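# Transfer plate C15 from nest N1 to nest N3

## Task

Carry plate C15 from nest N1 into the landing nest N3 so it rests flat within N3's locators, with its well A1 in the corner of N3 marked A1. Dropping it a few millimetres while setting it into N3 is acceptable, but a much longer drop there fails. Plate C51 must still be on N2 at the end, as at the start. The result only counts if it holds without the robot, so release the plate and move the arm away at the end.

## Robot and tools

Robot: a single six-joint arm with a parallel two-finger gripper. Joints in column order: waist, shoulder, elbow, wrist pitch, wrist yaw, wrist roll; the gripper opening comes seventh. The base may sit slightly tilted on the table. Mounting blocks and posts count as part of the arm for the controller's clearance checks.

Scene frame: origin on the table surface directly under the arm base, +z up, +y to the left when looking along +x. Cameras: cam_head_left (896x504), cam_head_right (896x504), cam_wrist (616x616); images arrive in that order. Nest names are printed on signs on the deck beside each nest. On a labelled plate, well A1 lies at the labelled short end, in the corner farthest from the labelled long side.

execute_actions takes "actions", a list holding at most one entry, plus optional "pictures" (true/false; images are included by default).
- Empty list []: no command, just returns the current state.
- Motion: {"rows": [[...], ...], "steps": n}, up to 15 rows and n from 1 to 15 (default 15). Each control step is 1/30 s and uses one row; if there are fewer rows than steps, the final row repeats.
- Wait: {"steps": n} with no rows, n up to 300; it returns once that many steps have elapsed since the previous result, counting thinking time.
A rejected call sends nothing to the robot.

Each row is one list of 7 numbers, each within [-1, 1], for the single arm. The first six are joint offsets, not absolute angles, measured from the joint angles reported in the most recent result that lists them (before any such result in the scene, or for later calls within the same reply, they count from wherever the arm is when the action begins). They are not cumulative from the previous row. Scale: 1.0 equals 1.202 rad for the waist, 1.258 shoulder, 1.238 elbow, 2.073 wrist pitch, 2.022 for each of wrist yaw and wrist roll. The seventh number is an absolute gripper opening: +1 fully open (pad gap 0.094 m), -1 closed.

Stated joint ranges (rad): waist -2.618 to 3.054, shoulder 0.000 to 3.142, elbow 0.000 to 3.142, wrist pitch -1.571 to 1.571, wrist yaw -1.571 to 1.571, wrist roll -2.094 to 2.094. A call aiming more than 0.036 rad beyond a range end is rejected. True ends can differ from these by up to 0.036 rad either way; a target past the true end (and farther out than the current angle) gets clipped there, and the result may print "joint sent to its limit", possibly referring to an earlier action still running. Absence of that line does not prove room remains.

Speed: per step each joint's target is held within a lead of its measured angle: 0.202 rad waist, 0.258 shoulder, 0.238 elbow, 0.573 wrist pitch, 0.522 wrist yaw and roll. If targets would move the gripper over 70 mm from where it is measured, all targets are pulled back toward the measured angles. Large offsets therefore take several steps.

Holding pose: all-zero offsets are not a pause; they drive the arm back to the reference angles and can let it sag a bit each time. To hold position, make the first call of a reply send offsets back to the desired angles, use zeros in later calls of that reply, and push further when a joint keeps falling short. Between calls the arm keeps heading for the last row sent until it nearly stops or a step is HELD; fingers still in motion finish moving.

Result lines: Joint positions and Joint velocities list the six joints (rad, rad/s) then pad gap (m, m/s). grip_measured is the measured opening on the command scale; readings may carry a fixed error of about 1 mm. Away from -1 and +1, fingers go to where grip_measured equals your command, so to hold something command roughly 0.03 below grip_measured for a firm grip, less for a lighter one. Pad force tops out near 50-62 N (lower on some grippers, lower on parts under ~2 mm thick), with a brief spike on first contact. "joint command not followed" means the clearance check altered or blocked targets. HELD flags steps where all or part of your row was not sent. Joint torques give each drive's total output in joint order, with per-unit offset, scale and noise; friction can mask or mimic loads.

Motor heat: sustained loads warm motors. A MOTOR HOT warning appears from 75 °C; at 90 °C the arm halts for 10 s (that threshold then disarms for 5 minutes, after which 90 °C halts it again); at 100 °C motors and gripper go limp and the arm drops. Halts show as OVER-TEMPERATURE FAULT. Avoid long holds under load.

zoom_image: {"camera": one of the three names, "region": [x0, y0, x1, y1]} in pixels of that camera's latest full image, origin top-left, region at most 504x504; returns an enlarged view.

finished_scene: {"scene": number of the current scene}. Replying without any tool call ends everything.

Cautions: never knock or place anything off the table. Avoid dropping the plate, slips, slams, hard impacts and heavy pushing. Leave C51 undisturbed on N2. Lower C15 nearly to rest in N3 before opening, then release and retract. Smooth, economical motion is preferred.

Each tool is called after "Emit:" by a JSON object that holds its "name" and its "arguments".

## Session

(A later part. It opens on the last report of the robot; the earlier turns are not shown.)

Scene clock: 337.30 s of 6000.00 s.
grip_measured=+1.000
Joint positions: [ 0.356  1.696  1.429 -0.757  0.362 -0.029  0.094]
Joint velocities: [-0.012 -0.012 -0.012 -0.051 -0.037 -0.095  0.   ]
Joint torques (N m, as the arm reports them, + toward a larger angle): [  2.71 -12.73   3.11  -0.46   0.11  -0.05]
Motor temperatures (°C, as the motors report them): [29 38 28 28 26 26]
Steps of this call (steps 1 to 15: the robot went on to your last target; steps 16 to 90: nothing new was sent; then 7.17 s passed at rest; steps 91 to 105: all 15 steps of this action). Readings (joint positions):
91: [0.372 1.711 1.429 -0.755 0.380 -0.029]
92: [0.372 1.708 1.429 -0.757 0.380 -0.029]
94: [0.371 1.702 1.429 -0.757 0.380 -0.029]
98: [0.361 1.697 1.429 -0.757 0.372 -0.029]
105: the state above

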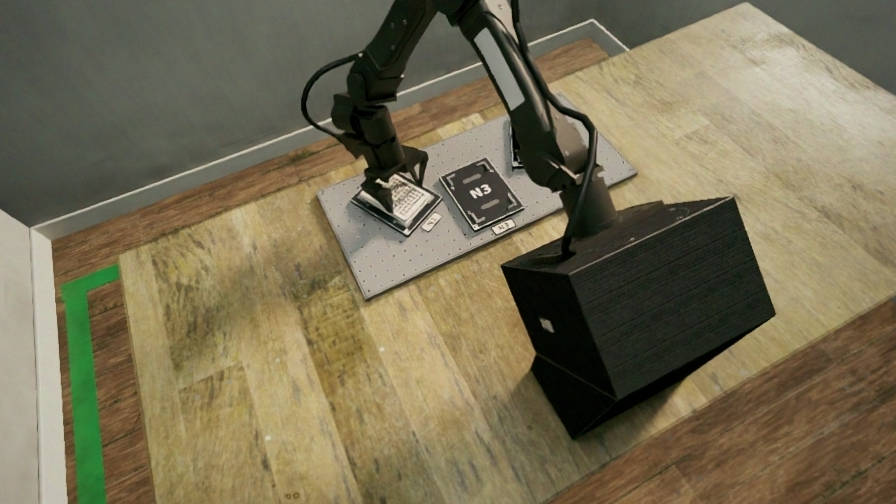

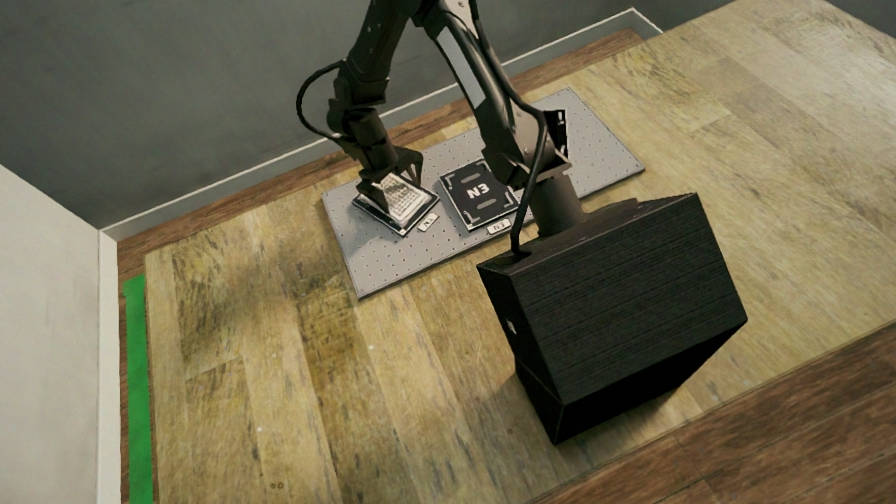

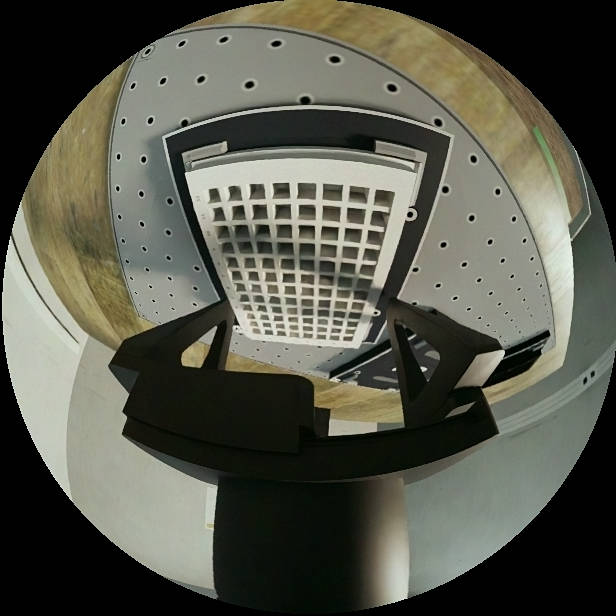

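Emit:
{"name": "execute_actions", "arguments": {"actions": [{"rows":[[0.026,0,0,0,0.012,0,1],[0.026,0,0,0,0.012,0,1],[0.026,0,0,0,0.012,0,1],[0.026,0,0,0,0.012,0,1],[0.026,0,0,0,0.012,0,1],[0.026,0.022,0,0,0.012,0,1]],"steps":15}]}}

Scene clock: 350.83 s of 6000.00 s.
grip_measured=+1.000
Joint positions: [ 0.375  1.713  1.429 -0.757  0.384 -0.029  0.094]
Joint velocities: [ 0.002  0.017 -0.002 -0.007  0.007 -0.037 -0.001]
Joint torques (N m, as the arm reports them, + toward a larger angle): [ 4.22 -9.88  2.93 -0.55 -0.04 -0.04]
Motor temperatures (°C, as the motors report them): [29 39 28 28 26 26]
Steps of this call (steps 1 to 15: the robot went on to your last target; steps 16 to 90: nothing new was sent; then 10.03 s passed at rest; steps 91 to 105: all 15 steps of this action). Readings (joint positions):
91: [0.358 1.696 1.429 -0.757 0.362 -0.029]
92: [0.361 1.696 1.429 -0.757 0.366 -0.029]
94: [0.366 1.696 1.429 -0.757 0.371 -0.029]
98: [0.370 1.706 1.429 -0.756 0.376 -0.029]
105: the state above

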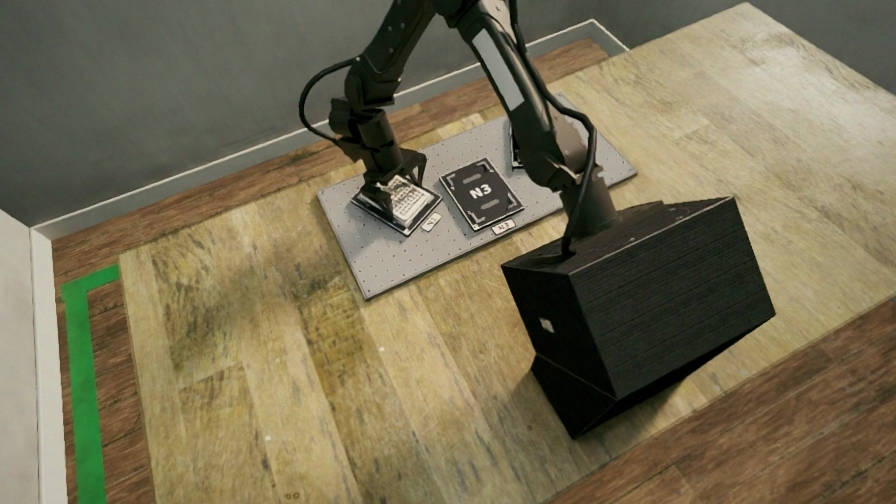

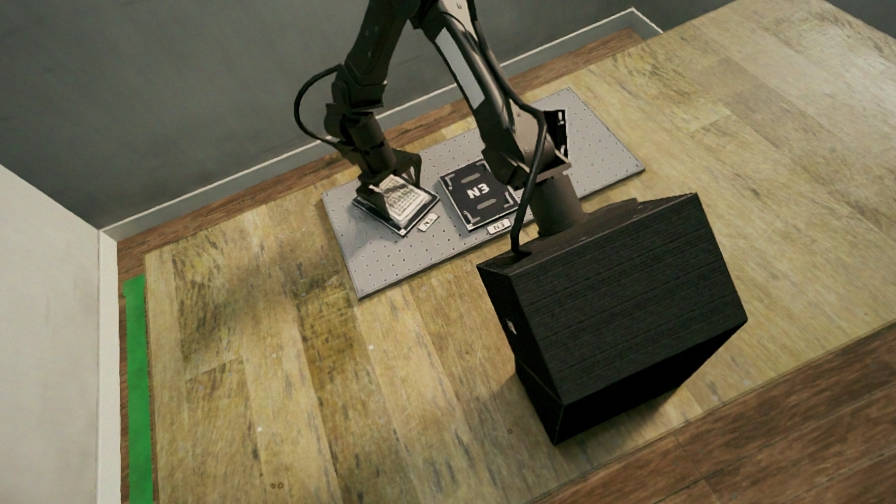

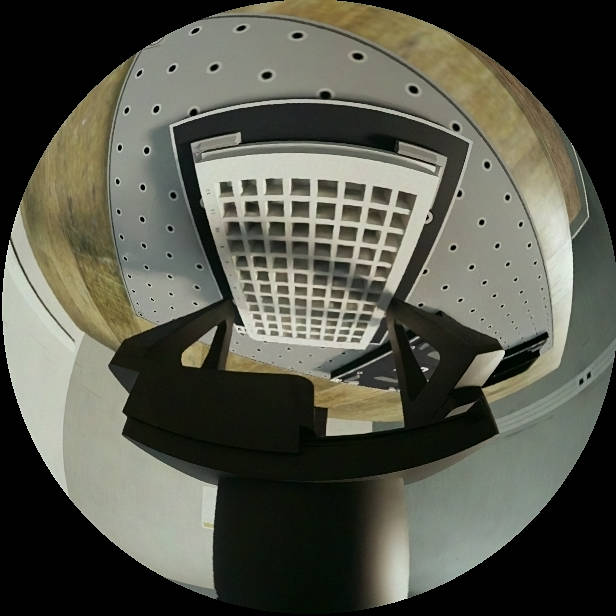

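Back. Grip hard to verify.

Emit:
{"name": "execute_actions", "arguments": {"actions": [{"rows":[[0,0,0,0,0,0,0.6]],"steps":15}]}}

Emit:
{"name": "zoom_image", "arguments": {"camera": "cam_head_left", "region": [330,120,470,250]}}

Scene clock: 356.67 s of 6000.00 s.
grip_measured=+0.733
Joint positions: [ 0.374  1.713  1.429 -0.757  0.385 -0.029  0.081]
Joint velocities: [ 0.002 -0.002  0.002  0.037  0.037 -0.007 -0.001]
Joint torques (N m, as the arm reports them, + toward a larger angle): [  3.38 -10.84   3.08  -0.51  -0.05   0.03]
Motor temperatures (°C, as the motors report them): [29 39 28 28 26 26]
Steps of this call (steps 1 to 15: the robot went on to your last target; steps 16 to 90: nothing new was sent; then 2.33 s passed at rest; steps 91 to 105: all 15 steps of this action). Readings (joint positions):
91: [0.375 1.713 1.429 -0.757 0.385 -0.029]
92: [0.374 1.713 1.429 -0.757 0.385 -0.029]
94: [0.374 1.713 1.429 -0.757 0.385 -0.029]
98: [0.374 1.713 1.429 -0.757 0.385 -0.029]
105: the state above

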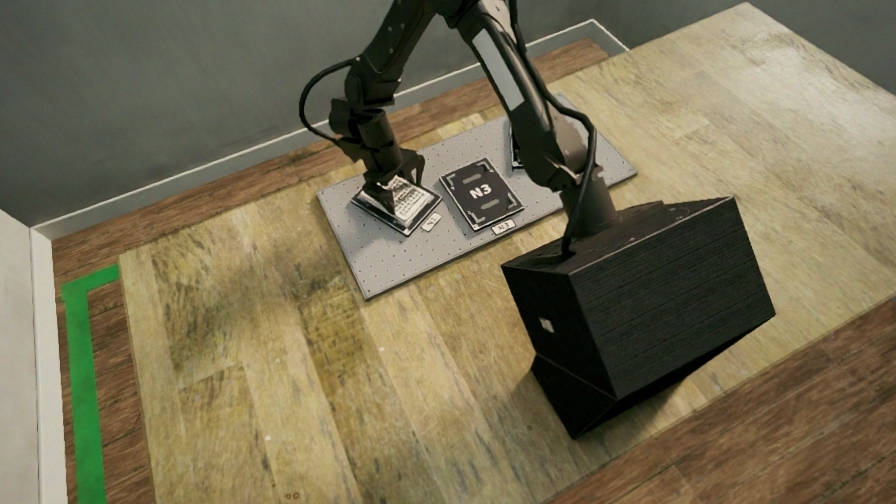

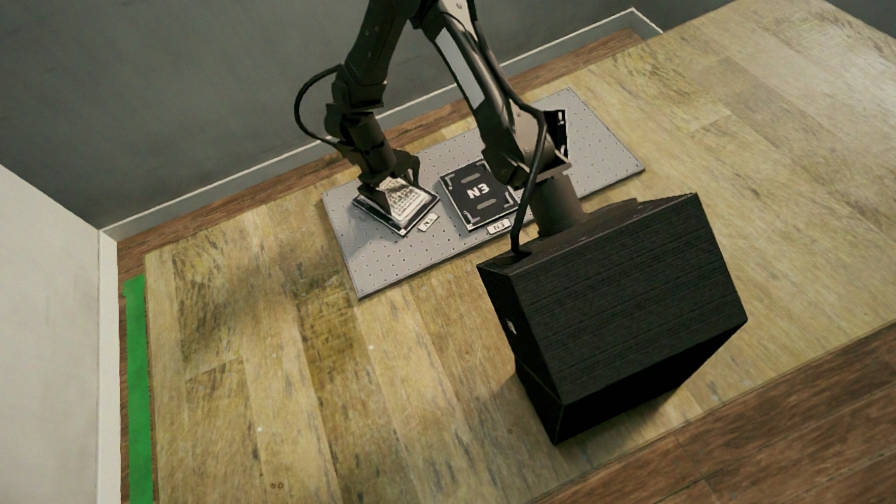

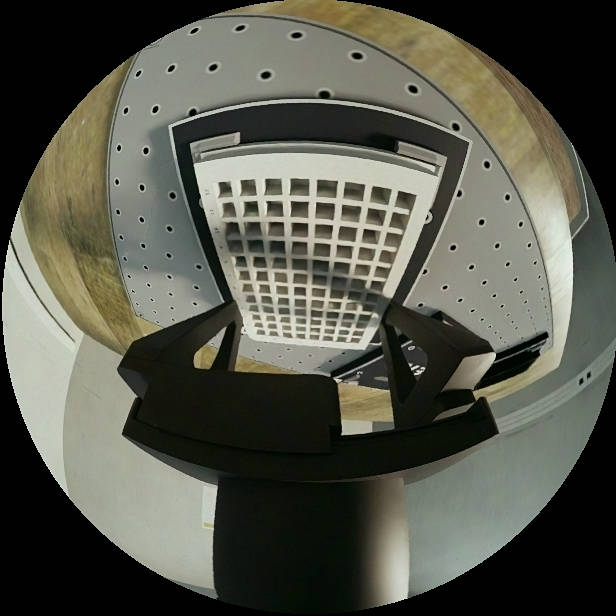

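Region (330, 120, 470, 250) of cam_head_left's 896x504 image, scaled by 3.600, with more detail than that image has; it fills the top 468 rows of this view, and the rest is white.

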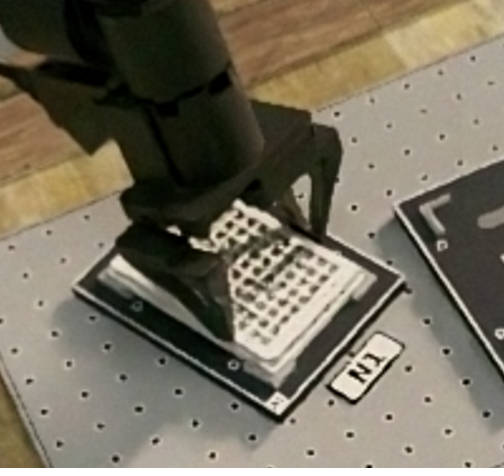

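Emit:
{"name": "execute_actions", "arguments": {"actions": [{"rows":[[0.005,-0.03,0.025,-0.012,0,0,0.6],[0.01,-0.04,0.03,-0.02,0,0,0.6],[0.015,-0.05,0.04,-0.03,0,0,0.6],[0.02,-0.05,0.04,-0.035,0,0,0.6],[0.025,-0.06,0.05,-0.045,0,0,0.6],[0.03,-0.07,0.055,-0.052,0,0,0.6],[0.035,-0.08,0.06,-0.06,0,0,0.6],[0.04,-0.085,0.065,-0.067,0,0,0.6],[0.048,-0.09,0.07,-0.073,0,0,0.6]],"steps":15}]}}

Scene clock: 412.03 s of 6000.00 s.
grip_measured=+0.733
Joint positions: [ 0.416  1.608  1.5   -0.874  0.381 -0.029  0.081]
Joint velocities: [ 0.012 -0.002 -0.012  0.037  0.037  0.081 -0.   ]
Joint torques (N m, as the arm reports them, + toward a larger angle): [  4.67 -11.98   4.65  -0.67  -0.1    0.03]
Motor temperatures (°C, as the motors report them): [29 39 29 28 26 26]
Steps of this call (steps 1 to 15: the robot went on to your last target; steps 16 to 90: nothing new was sent; then 51.87 s passed at rest; steps 91 to 105: all 15 steps of this action). Readings (joint positions):
91: [0.374 1.711 1.429 -0.757 0.385 -0.029]
92: [0.374 1.709 1.429 -0.759 0.384 -0.029]
94: [0.376 1.700 1.436 -0.778 0.377 -0.029]
98: [0.390 1.662 1.462 -0.837 0.378 -0.029]
105: the state above

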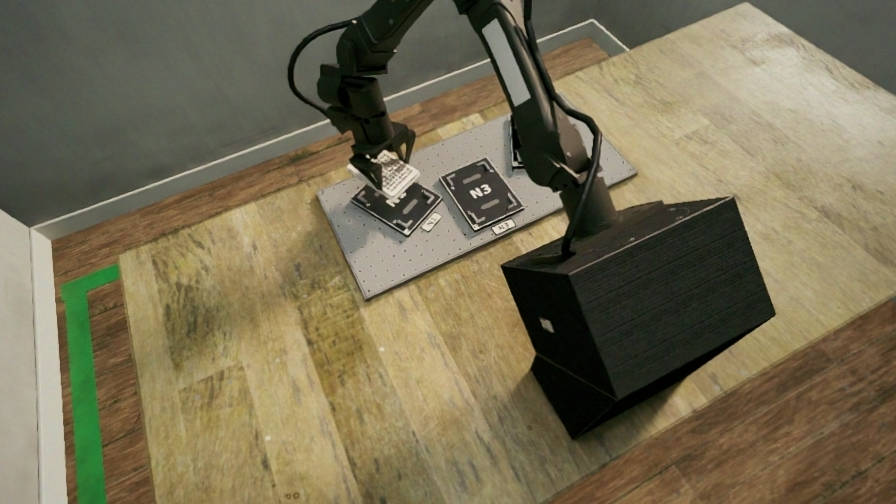

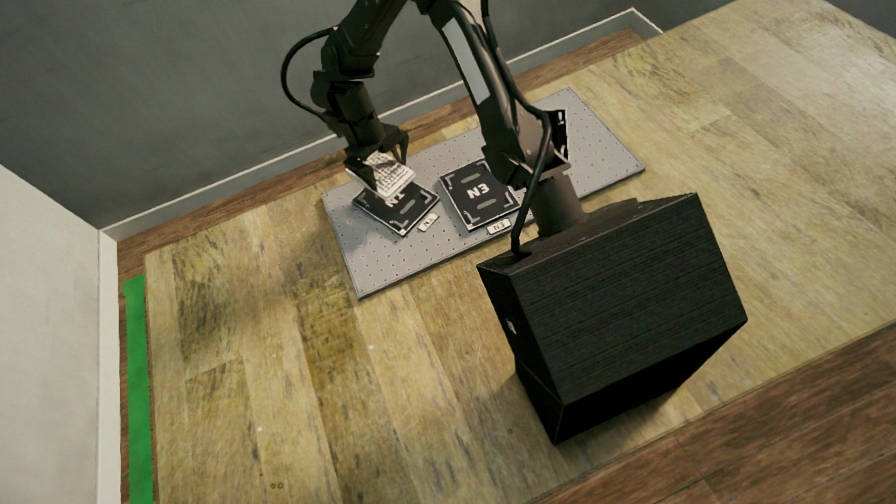

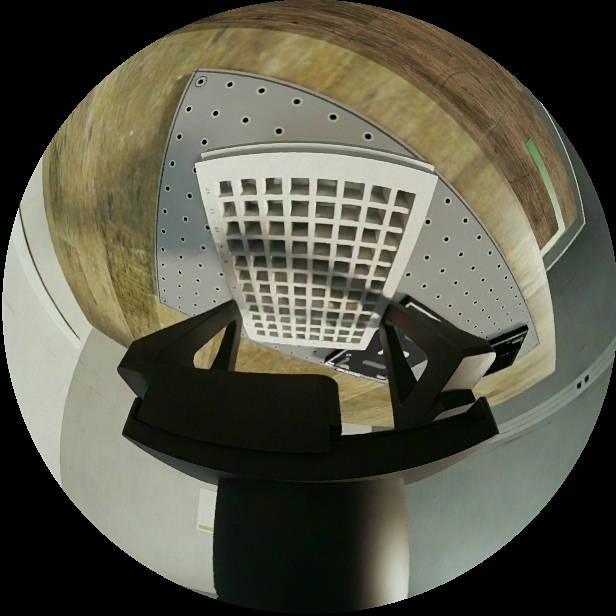

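Emit:
{"name": "execute_actions", "arguments": {"actions": [{"rows":[[-0.04,-0.04,-0.045,0.006,-0.01,0.006,0.6],[-0.07,-0.075,-0.09,0.012,-0.02,0.012,0.6],[-0.11,-0.115,-0.135,0.018,-0.03,0.02,0.6],[-0.15,-0.15,-0.18,0.024,-0.043,0.026,0.6],[-0.18,-0.19,-0.225,0.03,-0.054,0.032,0.6],[-0.22,-0.23,-0.27,0.035,-0.064,0.038,0.6],[-0.26,-0.27,-0.315,0.04,-0.075,0.045,0.6],[-0.29,-0.305,-0.36,0.046,-0.086,0.051,0.6],[-0.33,-0.34,-0.405,0.052,-0.096,0.058,0.6],[-0.367,-0.385,-0.451,0.058,-0.107,0.064,0.6]],"steps":15}], "pictures": false}}

Emit:
{"name": "execute_actions", "arguments": {"actions": [{"steps":30}]}}

Scene clock: 424.00 s of 6000.00 s.
grip_measured=+0.733
Joint positions: [-0.03   1.133  0.95  -0.799  0.209  0.081  0.081]
Joint velocities: [ 0.007 -0.012 -0.042  0.154 -0.3    0.125 -0.   ]
Joint torques (N m, as the arm reports them, + toward a larger angle): [ 0.6  -9.58  2.85 -0.32  0.01  0.12]
Motor temperatures (°C, as the motors report them): [29 40 29 28 26 26]
Steps of this call (steps 1 to 30: the robot went on to your last target; steps 31 to 90: nothing new was sent; then 8.47 s passed at rest; steps 91 to 105: all 15 steps of this action). Readings (joint positions):
91: [0.411 1.605 1.494 -0.889 0.378 -0.029]
92: [0.400 1.592 1.472 -0.871 0.368 -0.026]
94: [0.341 1.533 1.385 -0.839 0.340 -0.016]
98: [0.135 1.342 1.160 -0.812 0.288 0.023]
105: the state above

Scene clock: 425.00 s of 6000.00 s.
grip_measured=+0.733
Joint positions: [-0.03   1.133  0.95  -0.767  0.169  0.094  0.081]
Joint velocities: [ 0.007 -0.017 -0.007  0.022  0.066 -0.007 -0.001]
Joint torques (N m, as the arm reports them, + toward a larger angle): [ 0.97 -9.59  2.83 -0.37 -0.08  0.05]
Motor temperatures (°C, as the motors report them): [29 39 29 28 26 26]
Steps of this call (steps 1 to 30: the robot went on to your last target). Readings (joint positions):
1: [-0.030 1.133 0.950 -0.793 0.201 0.083]
2: [-0.030 1.133 0.950 -0.789 0.194 0.086]
4: [-0.030 1.133 0.950 -0.780 0.185 0.089]
8: [-0.030 1.133 0.950 -0.772 0.175 0.092]
30: the state above
The arm was judged still, so your last target was given up. Only a new action makes it travel on or press farther. Fingers that are still opening or closing keep moving.

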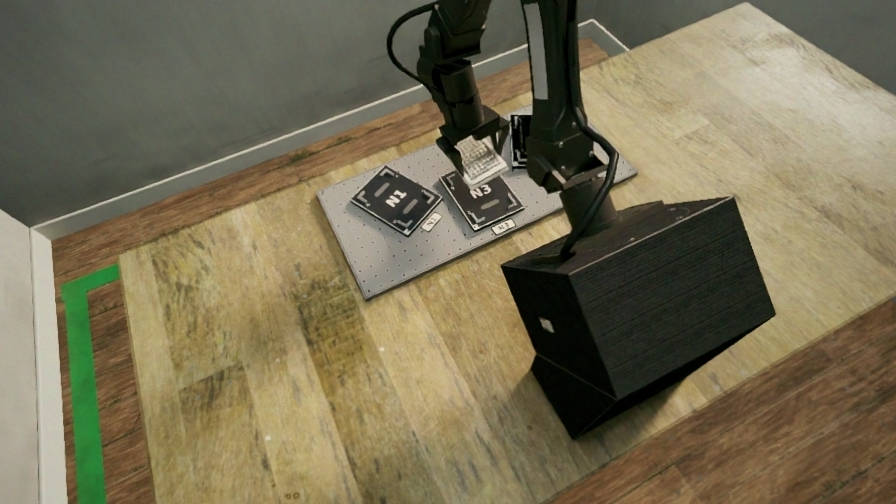

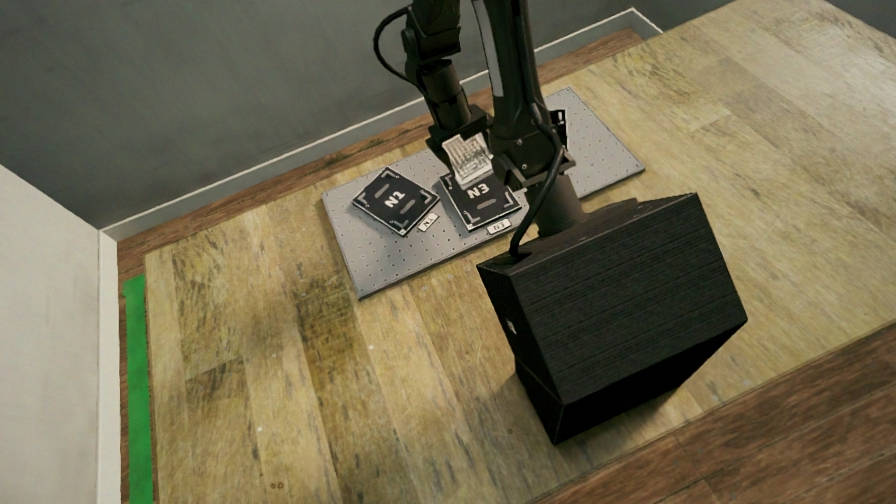

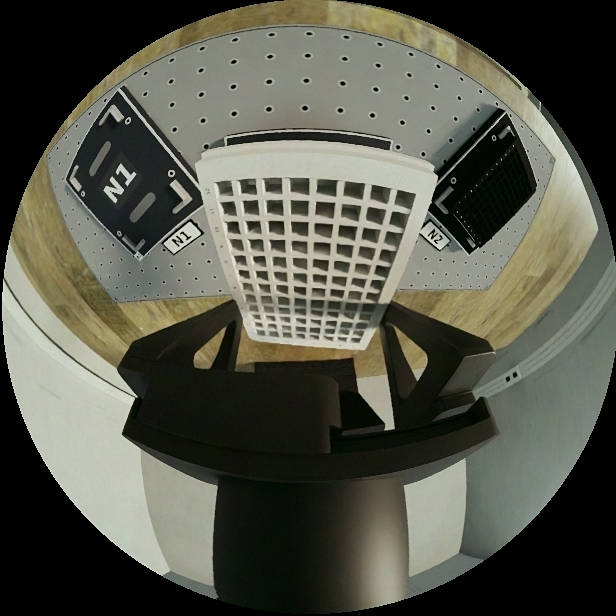

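Emit:
{"name": "execute_actions", "arguments": {"actions": [{"rows":[[-0.01,0.025,-0.025,0.02,0,0,0.6],[-0.01,0.025,-0.025,0.02,0,0,0.6],[-0.015,0.04,-0.04,0.04,0,0,0.6],[-0.015,0.04,-0.04,0.04,0,0,0.6],[-0.022,0.06,-0.057,0.06,0,0,0.6]],"steps":15}]}}

Scene clock: 434.27 s of 6000.00 s.
grip_measured=+0.733
Joint positions: [-0.048  1.215  0.884 -0.666  0.169  0.094  0.081]
Joint velocities: [-0.017 -0.017 -0.002  0.081  0.007 -0.007  0.   ]
Joint torques (N m, as the arm reports them, + toward a larger angle): [-0.17 -8.85  2.54 -0.54 -0.02  0.04]
Motor temperatures (°C, as the motors report them): [29 39 29 28 26 26]
Steps of this call (steps 1 to 90: nothing new was sent; then 5.77 s passed at rest; steps 91 to 105: all 15 steps of this action). Readings (joint positions):
91: [-0.030 1.135 0.948 -0.764 0.169 0.094]
92: [-0.030 1.140 0.946 -0.757 0.169 0.094]
94: [-0.033 1.158 0.933 -0.733 0.169 0.094]
98: [-0.047 1.205 0.895 -0.687 0.169 0.094]
105: the state above

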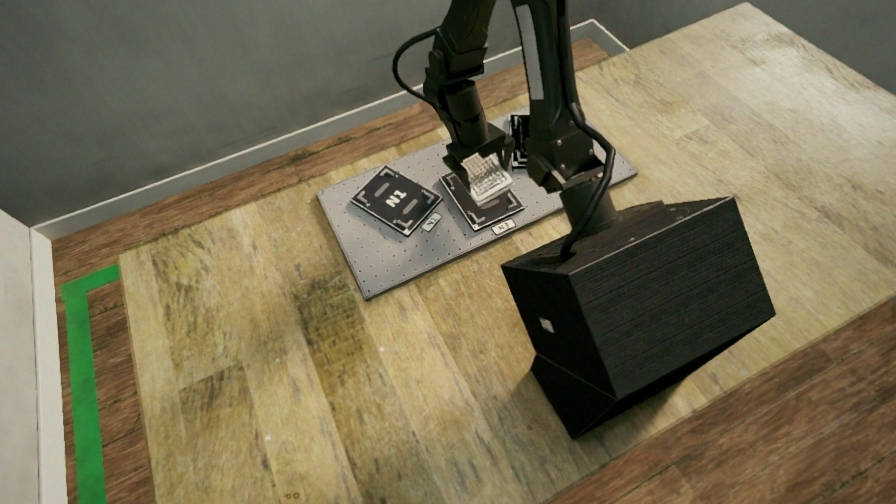

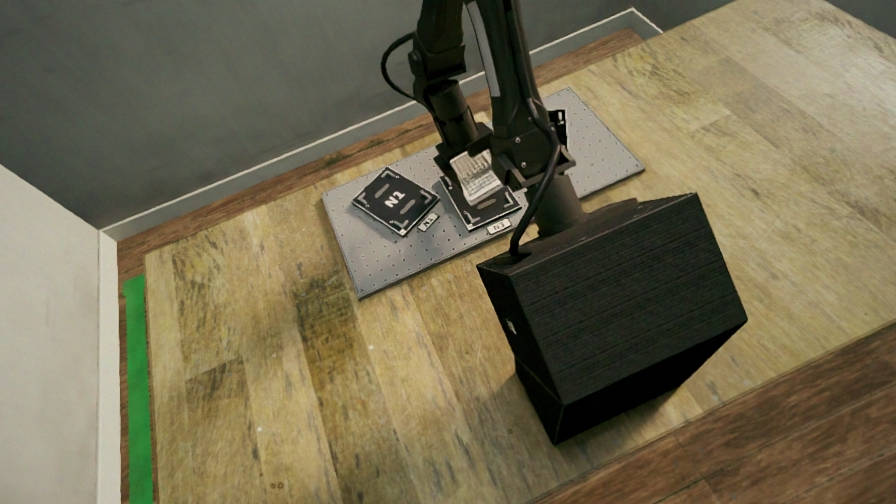

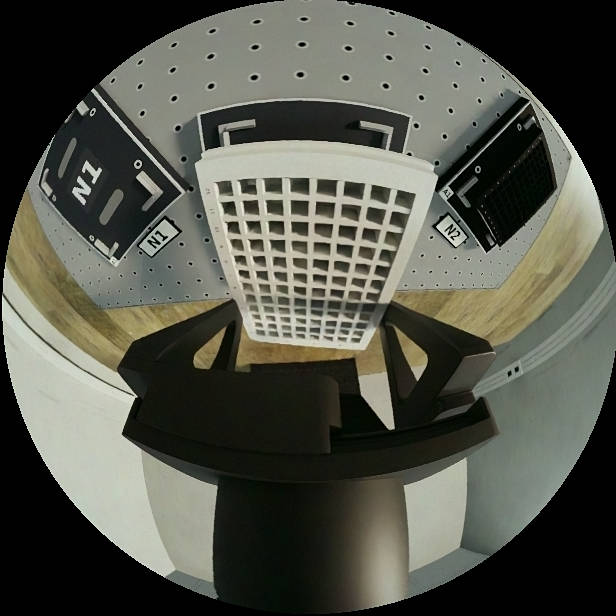

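Emit:
{"name": "execute_actions", "arguments": {"actions": [{"rows":[[0.015,0.015,0,0.025,0,0,0.6],[0.02,0.02,0,0.04,0,0,0.6],[0.028,0.03,0,0.055,0,0,0.6],[0.028,0.04,0,0.055,0,0,0.6]],"steps":15}]}}

Scene clock: 461.43 s of 6000.00 s.
grip_measured=+0.733
Joint positions: [-0.024  1.265  0.884 -0.569  0.169  0.094  0.081]
Joint velocities: [ 0.002  0.002 -0.002  0.007 -0.007  0.007 -0.   ]
Joint torques (N m, as the arm reports them, + toward a larger angle): [ 1.4  -8.83  2.5  -0.36 -0.01 -0.02]
Motor temperatures (°C, as the motors report them): [28 38 28 28 26 26]
Steps of this call (steps 1 to 15: the robot went on to your last target; steps 16 to 90: nothing new was sent; then 23.67 s passed at rest; steps 91 to 105: all 15 steps of this action). Readings (joint positions):
91: [-0.047 1.216 0.884 -0.654 0.169 0.094]
92: [-0.045 1.219 0.884 -0.647 0.169 0.094]
94: [-0.035 1.235 0.884 -0.619 0.170 0.094]
98: [-0.024 1.264 0.884 -0.586 0.169 0.094]
105: the state above

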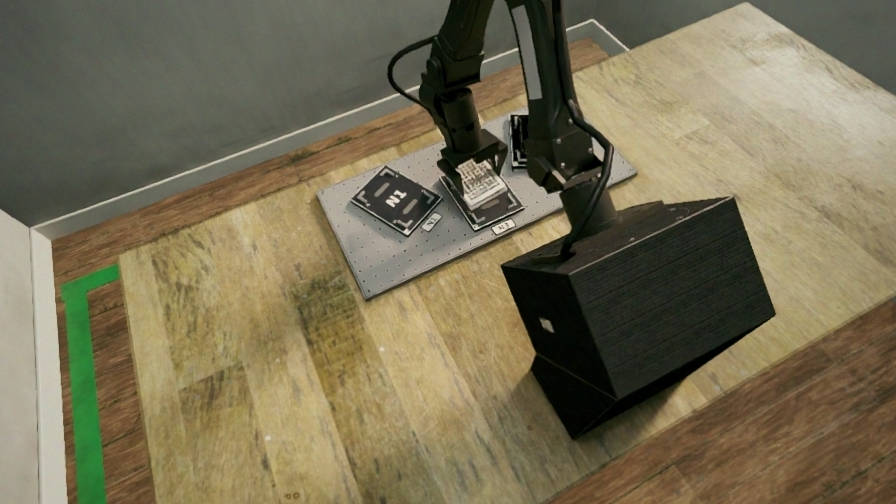

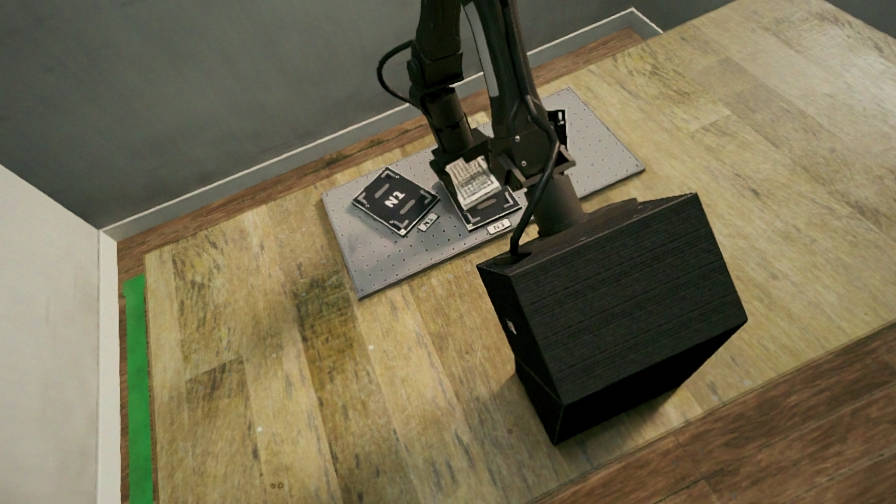

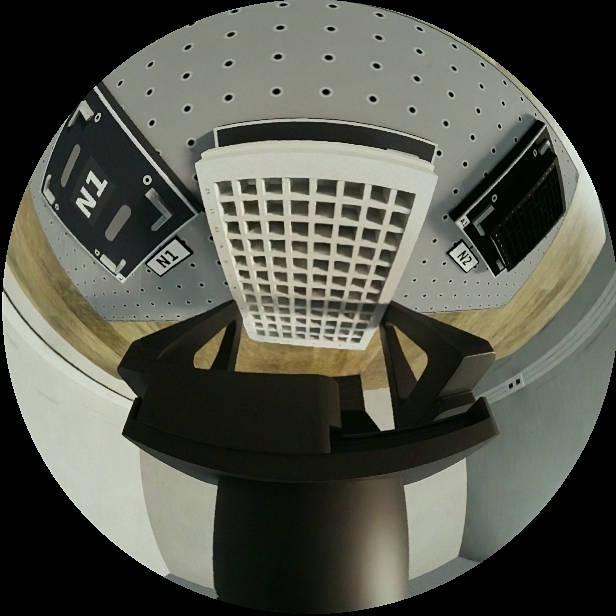

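Emit:
{"name": "execute_actions", "arguments": {"actions": [{"rows":[[-0.012,0.015,-0.02,0.01,0,0.015,0.6],[-0.015,0.025,-0.025,0.02,0,0.015,0.6],[-0.022,0.035,-0.028,0.03,0,0.015,0.6]],"steps":15}]}}

Scene clock: 475.27 s of 6000.00 s.
grip_measured=+0.733
Joint positions: [-0.042  1.31   0.86  -0.524  0.169  0.117  0.081]
Joint velocities: [ 0.007  0.002 -0.002  0.022 -0.037 -0.007 -0.002]
Joint torques (N m, as the arm reports them, + toward a larger angle): [-0.04 -8.61  1.43 -0.39 -0.01  0.06]
Motor temperatures (°C, as the motors report them): [28 38 28 28 26 26]
Steps of this call (steps 1 to 15: the robot went on to your last target; steps 16 to 90: nothing new was sent; then 10.33 s passed at rest; steps 91 to 105: all 15 steps of this action). Readings (joint positions):
91: [-0.025 1.267 0.884 -0.566 0.169 0.097]
92: [-0.026 1.270 0.883 -0.561 0.169 0.102]
94: [-0.034 1.285 0.877 -0.543 0.169 0.108]
98: [-0.042 1.309 0.862 -0.532 0.169 0.114]
105: the state above

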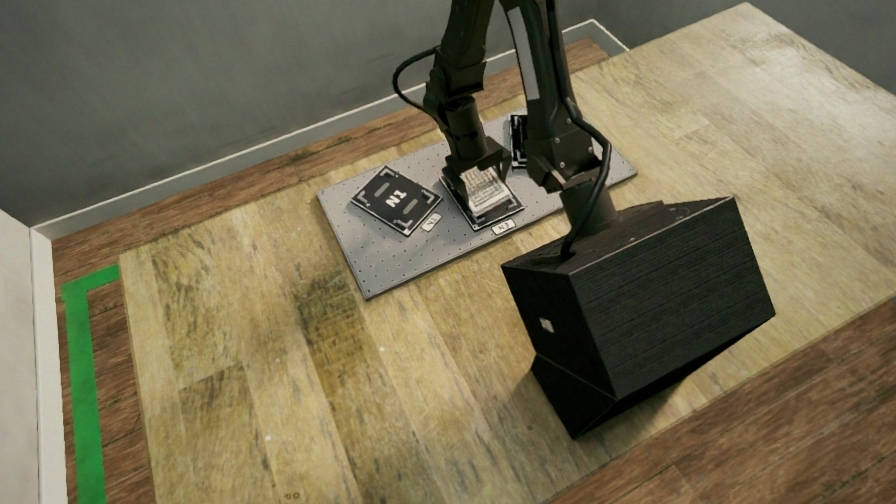

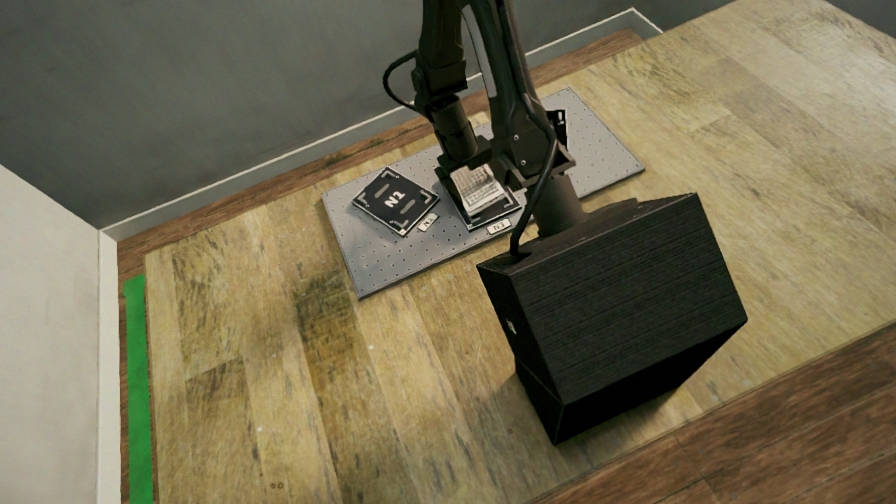

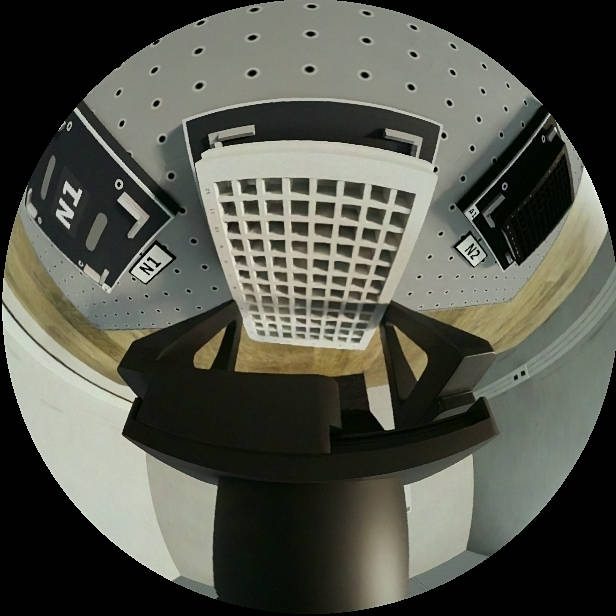

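Emit:
{"name": "execute_actions", "arguments": {"actions": [{"rows":[[0.012,0.012,0,0.008,0,-0.01,0.6],[0.018,0.02,0,0.015,0,-0.01,0.6],[0.02,0.026,0,0.02,0,-0.01,0.6]],"steps":15}]}}

Scene clock: 487.07 s of 6000.00 s.
grip_measured=+0.733
Joint positions: [-0.029  1.341  0.86  -0.497  0.169  0.102  0.081]
Joint velocities: [-0.017  0.007 -0.002 -0.037  0.051  0.022 -0.   ]
Joint torques (N m, as the arm reports them, + toward a larger angle): [ 1.32 -8.36  1.84 -0.45 -0.03 -0.04]
Motor temperatures (°C, as the motors report them): [28 37 28 28 26 26]
Steps of this call (steps 1 to 15: the robot went on to your last target; steps 16 to 90: nothing new was sent; then 8.30 s passed at rest; steps 91 to 105: all 15 steps of this action). Readings (joint positions):
91: [-0.042 1.310 0.860 -0.521 0.169 0.116]
92: [-0.041 1.313 0.860 -0.519 0.169 0.113]
94: [-0.035 1.325 0.860 -0.509 0.169 0.109]
98: [-0.029 1.341 0.860 -0.503 0.169 0.104]
105: the state above

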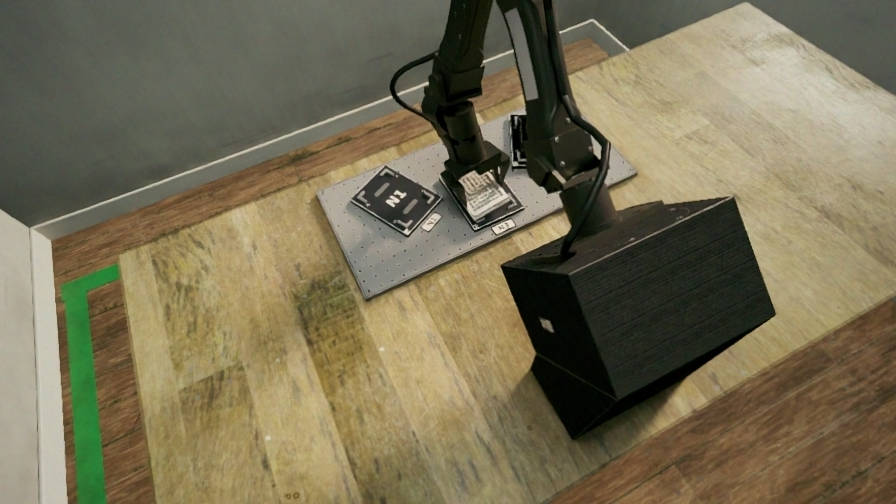

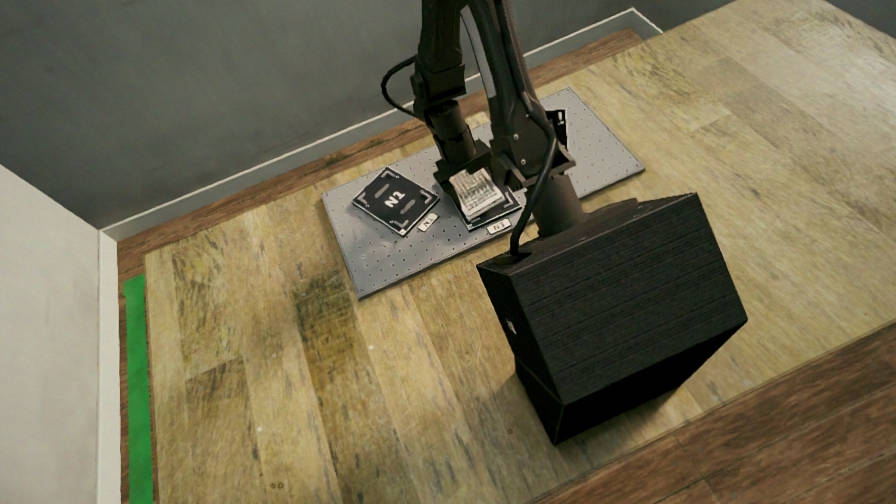

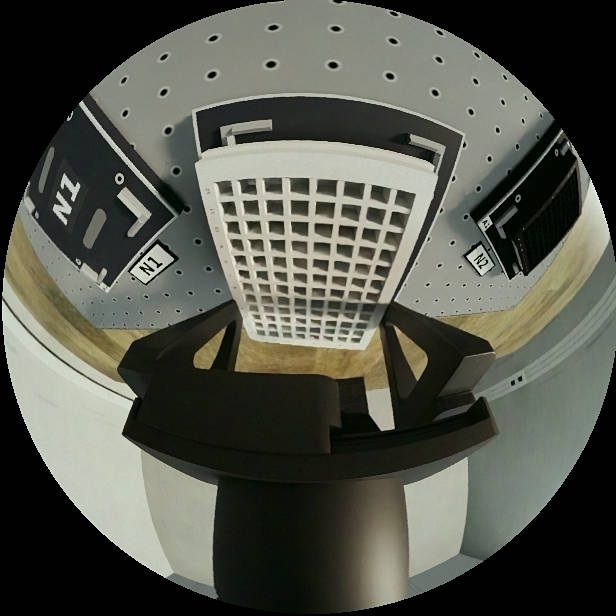

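Emit:
{"name": "execute_actions", "arguments": {"actions": [{"rows":[[-0.016,0,0,0,0,0.004,0.6]],"steps":12}]}}

Scene clock: 495.83 s of 6000.00 s.
grip_measured=+0.733
Joint positions: [-0.04   1.341  0.86  -0.496  0.169  0.103  0.081]
Joint velocities: [-0.002 -0.022  0.022  0.022 -0.022  0.007  0.001]
Joint torques (N m, as the arm reports them, + toward a larger angle): [ 0.08 -8.8   1.89 -0.59  0.01  0.02]
Motor temperatures (°C, as the motors report them): [28 37 28 28 26 26]
Steps of this call (steps 1 to 15: the robot went on to your last target; steps 16 to 90: nothing new was sent; then 5.37 s passed at rest; steps 91 to 102: all 12 steps of this action). Readings (joint positions):
91: [-0.030 1.341 0.860 -0.496 0.169 0.102]
92: [-0.032 1.341 0.860 -0.496 0.169 0.102]
94: [-0.037 1.341 0.860 -0.496 0.169 0.103]
98: [-0.040 1.341 0.860 -0.496 0.169 0.103]
102: the state above

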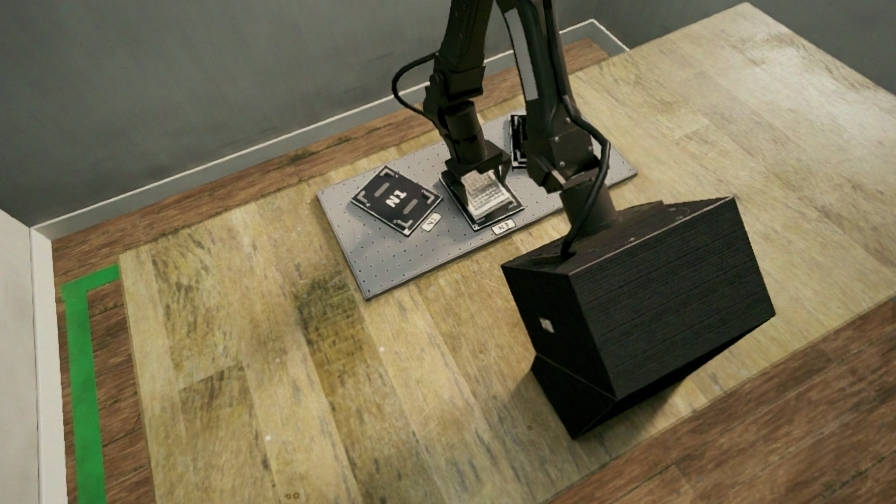

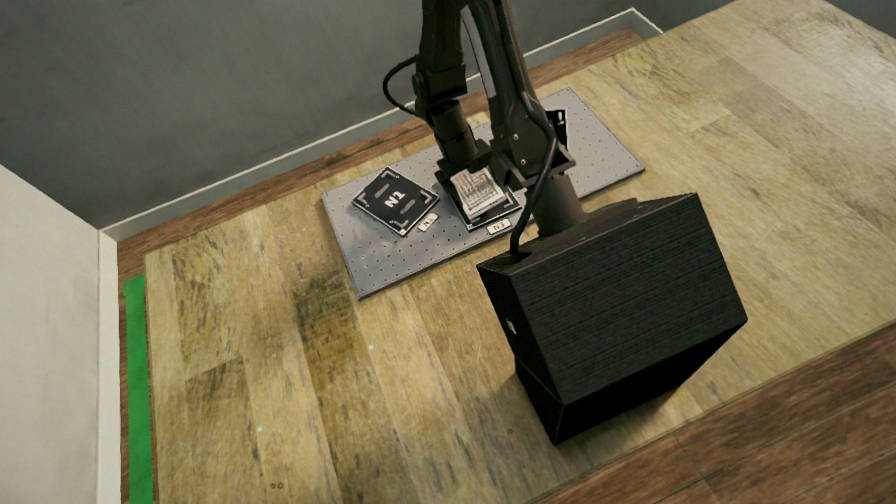

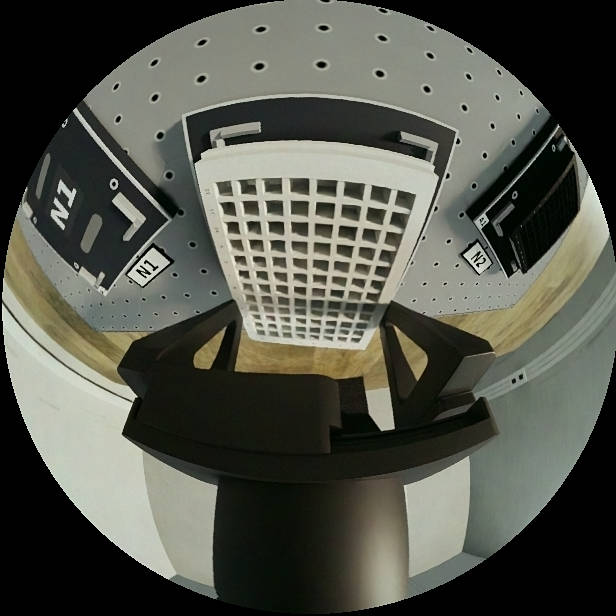

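Emit:
{"name": "execute_actions", "arguments": {"actions": [{"rows":[[0,0,0.03,0,0,0,0.6],[0,0,0.035,0,0,0,0.6],[0,0.01,0.04,0,0,0,0.6],[0,0.02,0.042,0,0,0,0.6]],"steps":15}]}}

Scene clock: 509.40 s of 6000.00 s.
grip_measured=+0.733
Joint positions: [-0.04   1.36   0.893 -0.496  0.169  0.103  0.081]
Joint velocities: [-0.007 -0.017 -0.002 -0.037 -0.051 -0.022  0.   ]
Joint torques (N m, as the arm reports them, + toward a larger angle): [ 0.61 -8.23  3.65 -0.52 -0.02 -0.05]
Motor temperatures (°C, as the motors report them): [28 37 28 28 26 26]
Steps of this call (steps 1 to 15: the robot went on to your last target; steps 16 to 90: nothing new was sent; then 10.07 s passed at rest; steps 91 to 105: all 15 steps of this action). Readings (joint positions):
91: [-0.040 1.341 0.862 -0.496 0.169 0.103]
92: [-0.040 1.341 0.865 -0.497 0.169 0.103]
94: [-0.040 1.344 0.877 -0.498 0.169 0.103]
98: [-0.040 1.358 0.893 -0.496 0.169 0.103]
105: the state above

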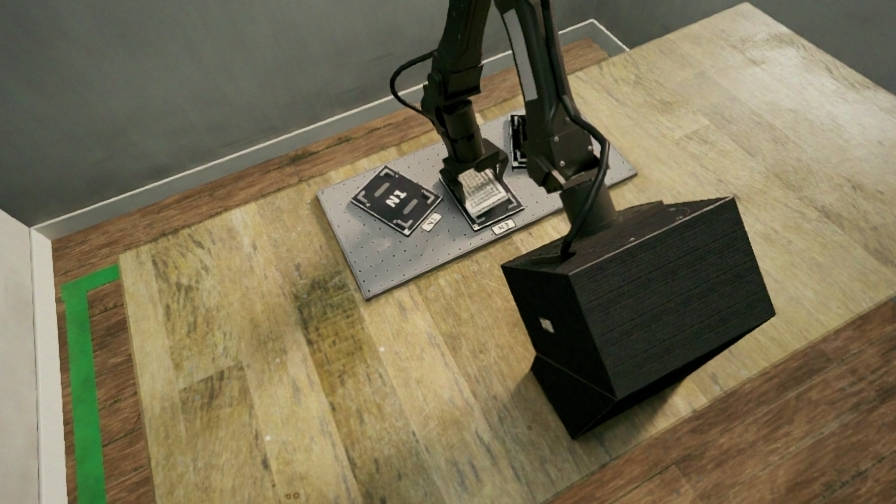

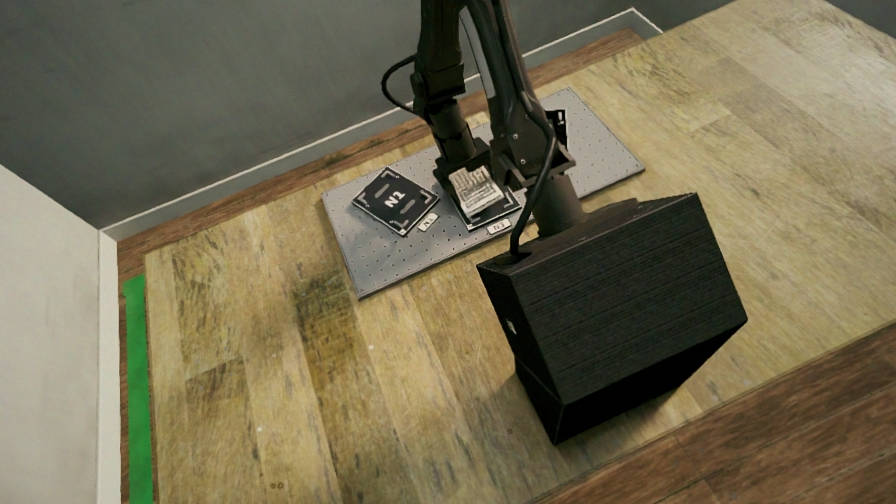

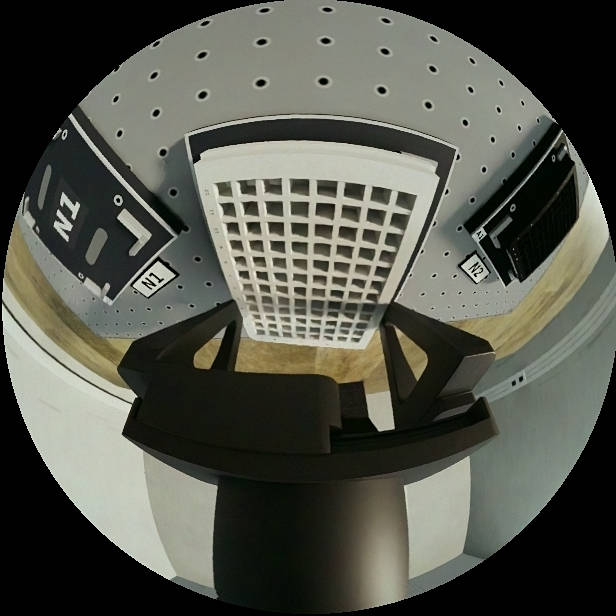

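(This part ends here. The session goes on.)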